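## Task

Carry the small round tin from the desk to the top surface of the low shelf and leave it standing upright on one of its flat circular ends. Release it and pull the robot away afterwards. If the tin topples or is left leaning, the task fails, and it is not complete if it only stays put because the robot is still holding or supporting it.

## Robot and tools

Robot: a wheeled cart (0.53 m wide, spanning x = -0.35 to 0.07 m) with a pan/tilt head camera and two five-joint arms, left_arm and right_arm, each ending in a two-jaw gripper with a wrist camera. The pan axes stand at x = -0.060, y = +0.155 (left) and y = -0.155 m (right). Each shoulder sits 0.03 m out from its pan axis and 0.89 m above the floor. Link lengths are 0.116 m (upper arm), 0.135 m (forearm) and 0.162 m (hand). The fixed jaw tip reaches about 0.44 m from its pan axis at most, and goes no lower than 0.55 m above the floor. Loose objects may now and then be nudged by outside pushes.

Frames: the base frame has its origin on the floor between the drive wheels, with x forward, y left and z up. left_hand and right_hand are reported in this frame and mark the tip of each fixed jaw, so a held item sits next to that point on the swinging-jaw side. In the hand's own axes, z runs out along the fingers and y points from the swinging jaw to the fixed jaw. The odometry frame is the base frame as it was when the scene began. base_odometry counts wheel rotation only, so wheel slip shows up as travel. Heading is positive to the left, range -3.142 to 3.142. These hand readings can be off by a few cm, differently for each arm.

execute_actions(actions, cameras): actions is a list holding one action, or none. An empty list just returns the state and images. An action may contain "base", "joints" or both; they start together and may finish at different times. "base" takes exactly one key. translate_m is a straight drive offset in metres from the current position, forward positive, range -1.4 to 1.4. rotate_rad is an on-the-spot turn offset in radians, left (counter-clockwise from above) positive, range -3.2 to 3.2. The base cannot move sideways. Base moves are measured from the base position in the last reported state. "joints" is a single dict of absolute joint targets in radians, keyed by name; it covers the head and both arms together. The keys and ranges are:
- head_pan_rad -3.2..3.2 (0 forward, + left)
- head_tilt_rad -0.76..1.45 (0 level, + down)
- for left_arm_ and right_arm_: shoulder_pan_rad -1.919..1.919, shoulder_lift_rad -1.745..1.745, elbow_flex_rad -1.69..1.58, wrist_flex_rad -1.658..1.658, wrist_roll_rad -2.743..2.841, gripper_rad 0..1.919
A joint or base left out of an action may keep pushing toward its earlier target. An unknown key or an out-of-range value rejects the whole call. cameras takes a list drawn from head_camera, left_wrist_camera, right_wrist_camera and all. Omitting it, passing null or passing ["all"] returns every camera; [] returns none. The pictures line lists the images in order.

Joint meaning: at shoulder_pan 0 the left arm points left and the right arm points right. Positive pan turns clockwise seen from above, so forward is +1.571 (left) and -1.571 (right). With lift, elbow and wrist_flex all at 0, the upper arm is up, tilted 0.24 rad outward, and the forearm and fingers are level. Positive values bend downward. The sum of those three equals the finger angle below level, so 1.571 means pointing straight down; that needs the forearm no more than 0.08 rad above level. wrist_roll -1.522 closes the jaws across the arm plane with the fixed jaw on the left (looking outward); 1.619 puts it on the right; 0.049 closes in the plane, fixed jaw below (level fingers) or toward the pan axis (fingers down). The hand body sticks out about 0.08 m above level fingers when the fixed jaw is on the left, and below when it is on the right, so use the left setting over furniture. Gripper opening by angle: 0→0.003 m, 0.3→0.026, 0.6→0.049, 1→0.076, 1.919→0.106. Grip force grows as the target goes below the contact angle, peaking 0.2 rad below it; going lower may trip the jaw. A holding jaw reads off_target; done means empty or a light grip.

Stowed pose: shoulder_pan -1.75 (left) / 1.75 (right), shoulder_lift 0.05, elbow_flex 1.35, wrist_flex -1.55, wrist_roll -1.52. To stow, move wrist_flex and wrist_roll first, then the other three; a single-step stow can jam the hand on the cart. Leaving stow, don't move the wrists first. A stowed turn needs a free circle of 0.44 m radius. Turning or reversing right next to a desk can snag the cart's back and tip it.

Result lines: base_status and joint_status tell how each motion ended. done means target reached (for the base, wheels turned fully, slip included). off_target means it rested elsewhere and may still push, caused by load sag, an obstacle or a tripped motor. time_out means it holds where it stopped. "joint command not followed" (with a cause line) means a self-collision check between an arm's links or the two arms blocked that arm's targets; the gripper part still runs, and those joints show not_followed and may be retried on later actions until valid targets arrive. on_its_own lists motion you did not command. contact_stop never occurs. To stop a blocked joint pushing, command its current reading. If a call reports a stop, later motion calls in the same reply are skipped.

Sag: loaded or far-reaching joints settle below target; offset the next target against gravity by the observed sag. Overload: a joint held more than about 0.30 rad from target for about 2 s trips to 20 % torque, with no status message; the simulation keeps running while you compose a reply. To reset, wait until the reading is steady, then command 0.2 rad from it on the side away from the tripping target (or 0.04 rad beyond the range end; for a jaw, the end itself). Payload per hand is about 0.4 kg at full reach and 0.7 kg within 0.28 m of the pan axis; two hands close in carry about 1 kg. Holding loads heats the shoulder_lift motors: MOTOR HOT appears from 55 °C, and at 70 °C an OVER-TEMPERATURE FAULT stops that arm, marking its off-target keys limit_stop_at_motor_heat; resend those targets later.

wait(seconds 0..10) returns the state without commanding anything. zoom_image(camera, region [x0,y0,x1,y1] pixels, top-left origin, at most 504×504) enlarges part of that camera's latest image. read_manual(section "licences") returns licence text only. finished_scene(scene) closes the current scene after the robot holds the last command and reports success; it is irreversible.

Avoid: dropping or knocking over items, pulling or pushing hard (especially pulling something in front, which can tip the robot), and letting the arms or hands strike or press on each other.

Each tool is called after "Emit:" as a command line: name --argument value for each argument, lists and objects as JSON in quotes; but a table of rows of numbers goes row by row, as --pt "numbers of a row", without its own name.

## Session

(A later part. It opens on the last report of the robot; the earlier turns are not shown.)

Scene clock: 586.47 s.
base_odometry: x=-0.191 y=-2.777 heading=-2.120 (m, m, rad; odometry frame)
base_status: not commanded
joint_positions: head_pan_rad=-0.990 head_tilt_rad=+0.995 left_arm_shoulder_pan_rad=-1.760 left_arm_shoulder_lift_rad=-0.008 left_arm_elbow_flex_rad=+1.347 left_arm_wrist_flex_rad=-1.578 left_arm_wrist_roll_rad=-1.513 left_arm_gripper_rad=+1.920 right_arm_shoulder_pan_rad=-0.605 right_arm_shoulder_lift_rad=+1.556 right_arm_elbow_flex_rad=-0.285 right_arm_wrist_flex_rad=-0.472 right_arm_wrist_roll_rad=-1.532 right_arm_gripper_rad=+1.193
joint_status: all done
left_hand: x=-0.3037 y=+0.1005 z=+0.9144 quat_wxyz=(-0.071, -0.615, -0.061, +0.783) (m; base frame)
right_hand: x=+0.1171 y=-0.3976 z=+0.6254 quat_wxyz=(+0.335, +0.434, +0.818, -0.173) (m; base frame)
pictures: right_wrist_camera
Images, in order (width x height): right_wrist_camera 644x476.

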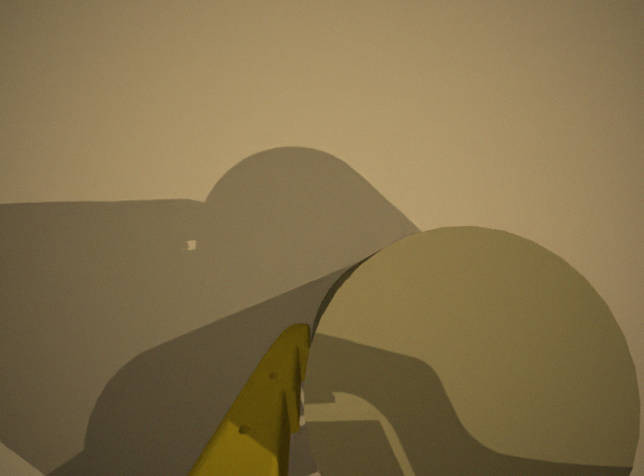

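Emit:
execute_actions --actions '[{"joints": {"right_arm_shoulder_pan_rad": -0.65, "right_arm_shoulder_lift_rad": 0.85, "right_arm_elbow_flex_rad": 0.33}}]' --cameras '["head_camera", "right_wrist_camera"]'

Scene clock: 595.27 s.
base_odometry: x=-0.191 y=-2.777 heading=-2.120 (m, m, rad; odometry frame)
base_status: not commanded
joint_positions: head_pan_rad=-0.990 head_tilt_rad=+0.995 left_arm_shoulder_pan_rad=-1.760 left_arm_shoulder_lift_rad=-0.008 left_arm_elbow_flex_rad=+1.347 left_arm_wrist_flex_rad=-1.578 left_arm_wrist_roll_rad=-1.513 left_arm_gripper_rad=+1.920 right_arm_shoulder_pan_rad=-0.643 right_arm_shoulder_lift_rad=+0.904 right_arm_elbow_flex_rad=+0.328 right_arm_wrist_flex_rad=-0.472 right_arm_wrist_roll_rad=-1.532 right_arm_gripper_rad=+1.194
joint_status: all done
left_hand: x=-0.3037 y=+0.1005 z=+0.9144 quat_wxyz=(-0.071, -0.615, -0.061, +0.783) (m; base frame)
right_hand: x=+0.1274 y=-0.3922 z=+0.7055 quat_wxyz=(+0.354, +0.415, +0.820, -0.175) (m; base frame)
pictures: head_camera, right_wrist_camera
Images, in order (width x height): head_camera 644x476, right_wrist_camera 644x476.

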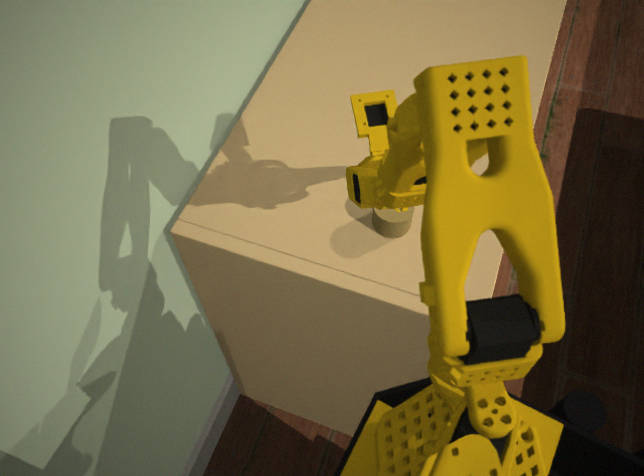

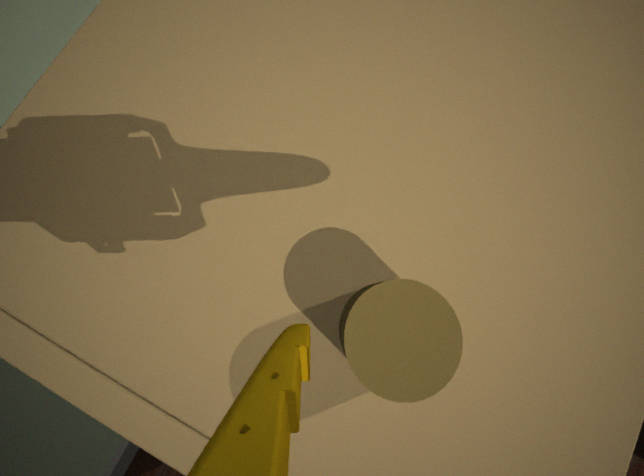

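Emit:
execute_actions --actions '[{"base": {"translate_m": -0.4}, "joints": {"right_arm_shoulder_lift_rad": 0.1, "right_arm_elbow_flex_rad": 1.0, "right_arm_shoulder_pan_rad": -0.9, "head_pan_rad": -0.45, "head_tilt_rad": 0.7}}]' --cameras '["head_camera", "right_wrist_camera"]'

Scene clock: 606.17 s.
base_odometry: x=+0.018 y=-2.436 heading=-2.120 (m, m, rad; odometry frame)
base_status: done
joint_positions: head_pan_rad=-0.460 head_tilt_rad=+0.714 left_arm_shoulder_pan_rad=-1.760 left_arm_shoulder_lift_rad=-0.008 left_arm_elbow_flex_rad=+1.347 left_arm_wrist_flex_rad=-1.578 left_arm_wrist_roll_rad=-1.513 left_arm_gripper_rad=+1.920 right_arm_shoulder_pan_rad=-0.893 right_arm_shoulder_lift_rad=+0.140 right_arm_elbow_flex_rad=+0.998 right_arm_wrist_flex_rad=-0.472 right_arm_wrist_roll_rad=-1.532 right_arm_gripper_rad=+1.194
joint_status: all done
left_hand: x=-0.3037 y=+0.1005 z=+0.9144 quat_wxyz=(-0.071, -0.615, -0.061, +0.783) (m; base frame)
right_hand: x=+0.1484 y=-0.3127 z=+0.7820 quat_wxyz=(+0.413, +0.303, +0.847, -0.143) (m; base frame)
pictures: head_camera, right_wrist_camera
Images, in order (width x height): head_camera 644x476, right_wrist_camera 644x476.

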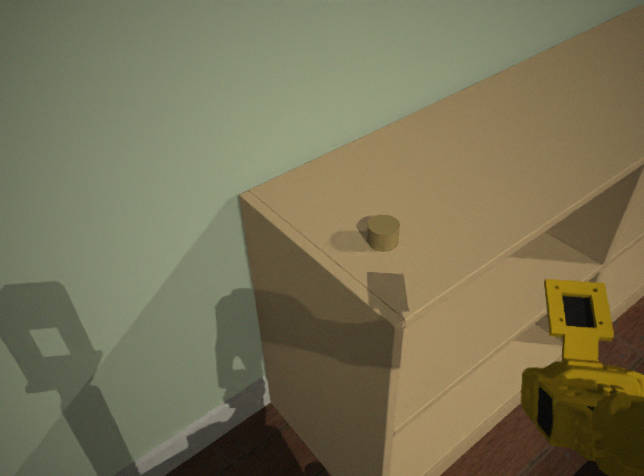

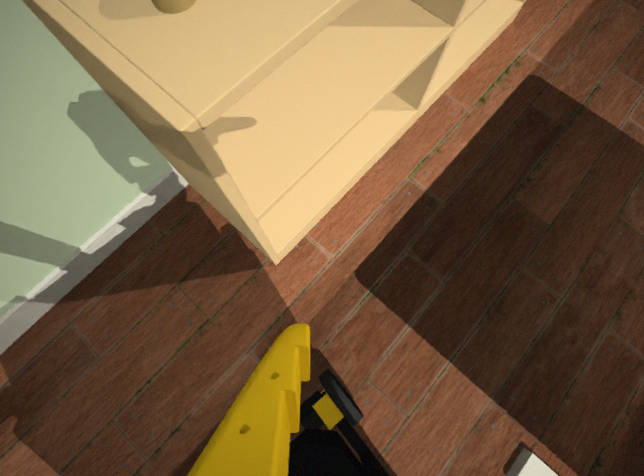

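The tin stands upright on the shelf top, and the robot is clear of it.

Emit:
finished_scene --scene 1

The scene is finished: the task was done.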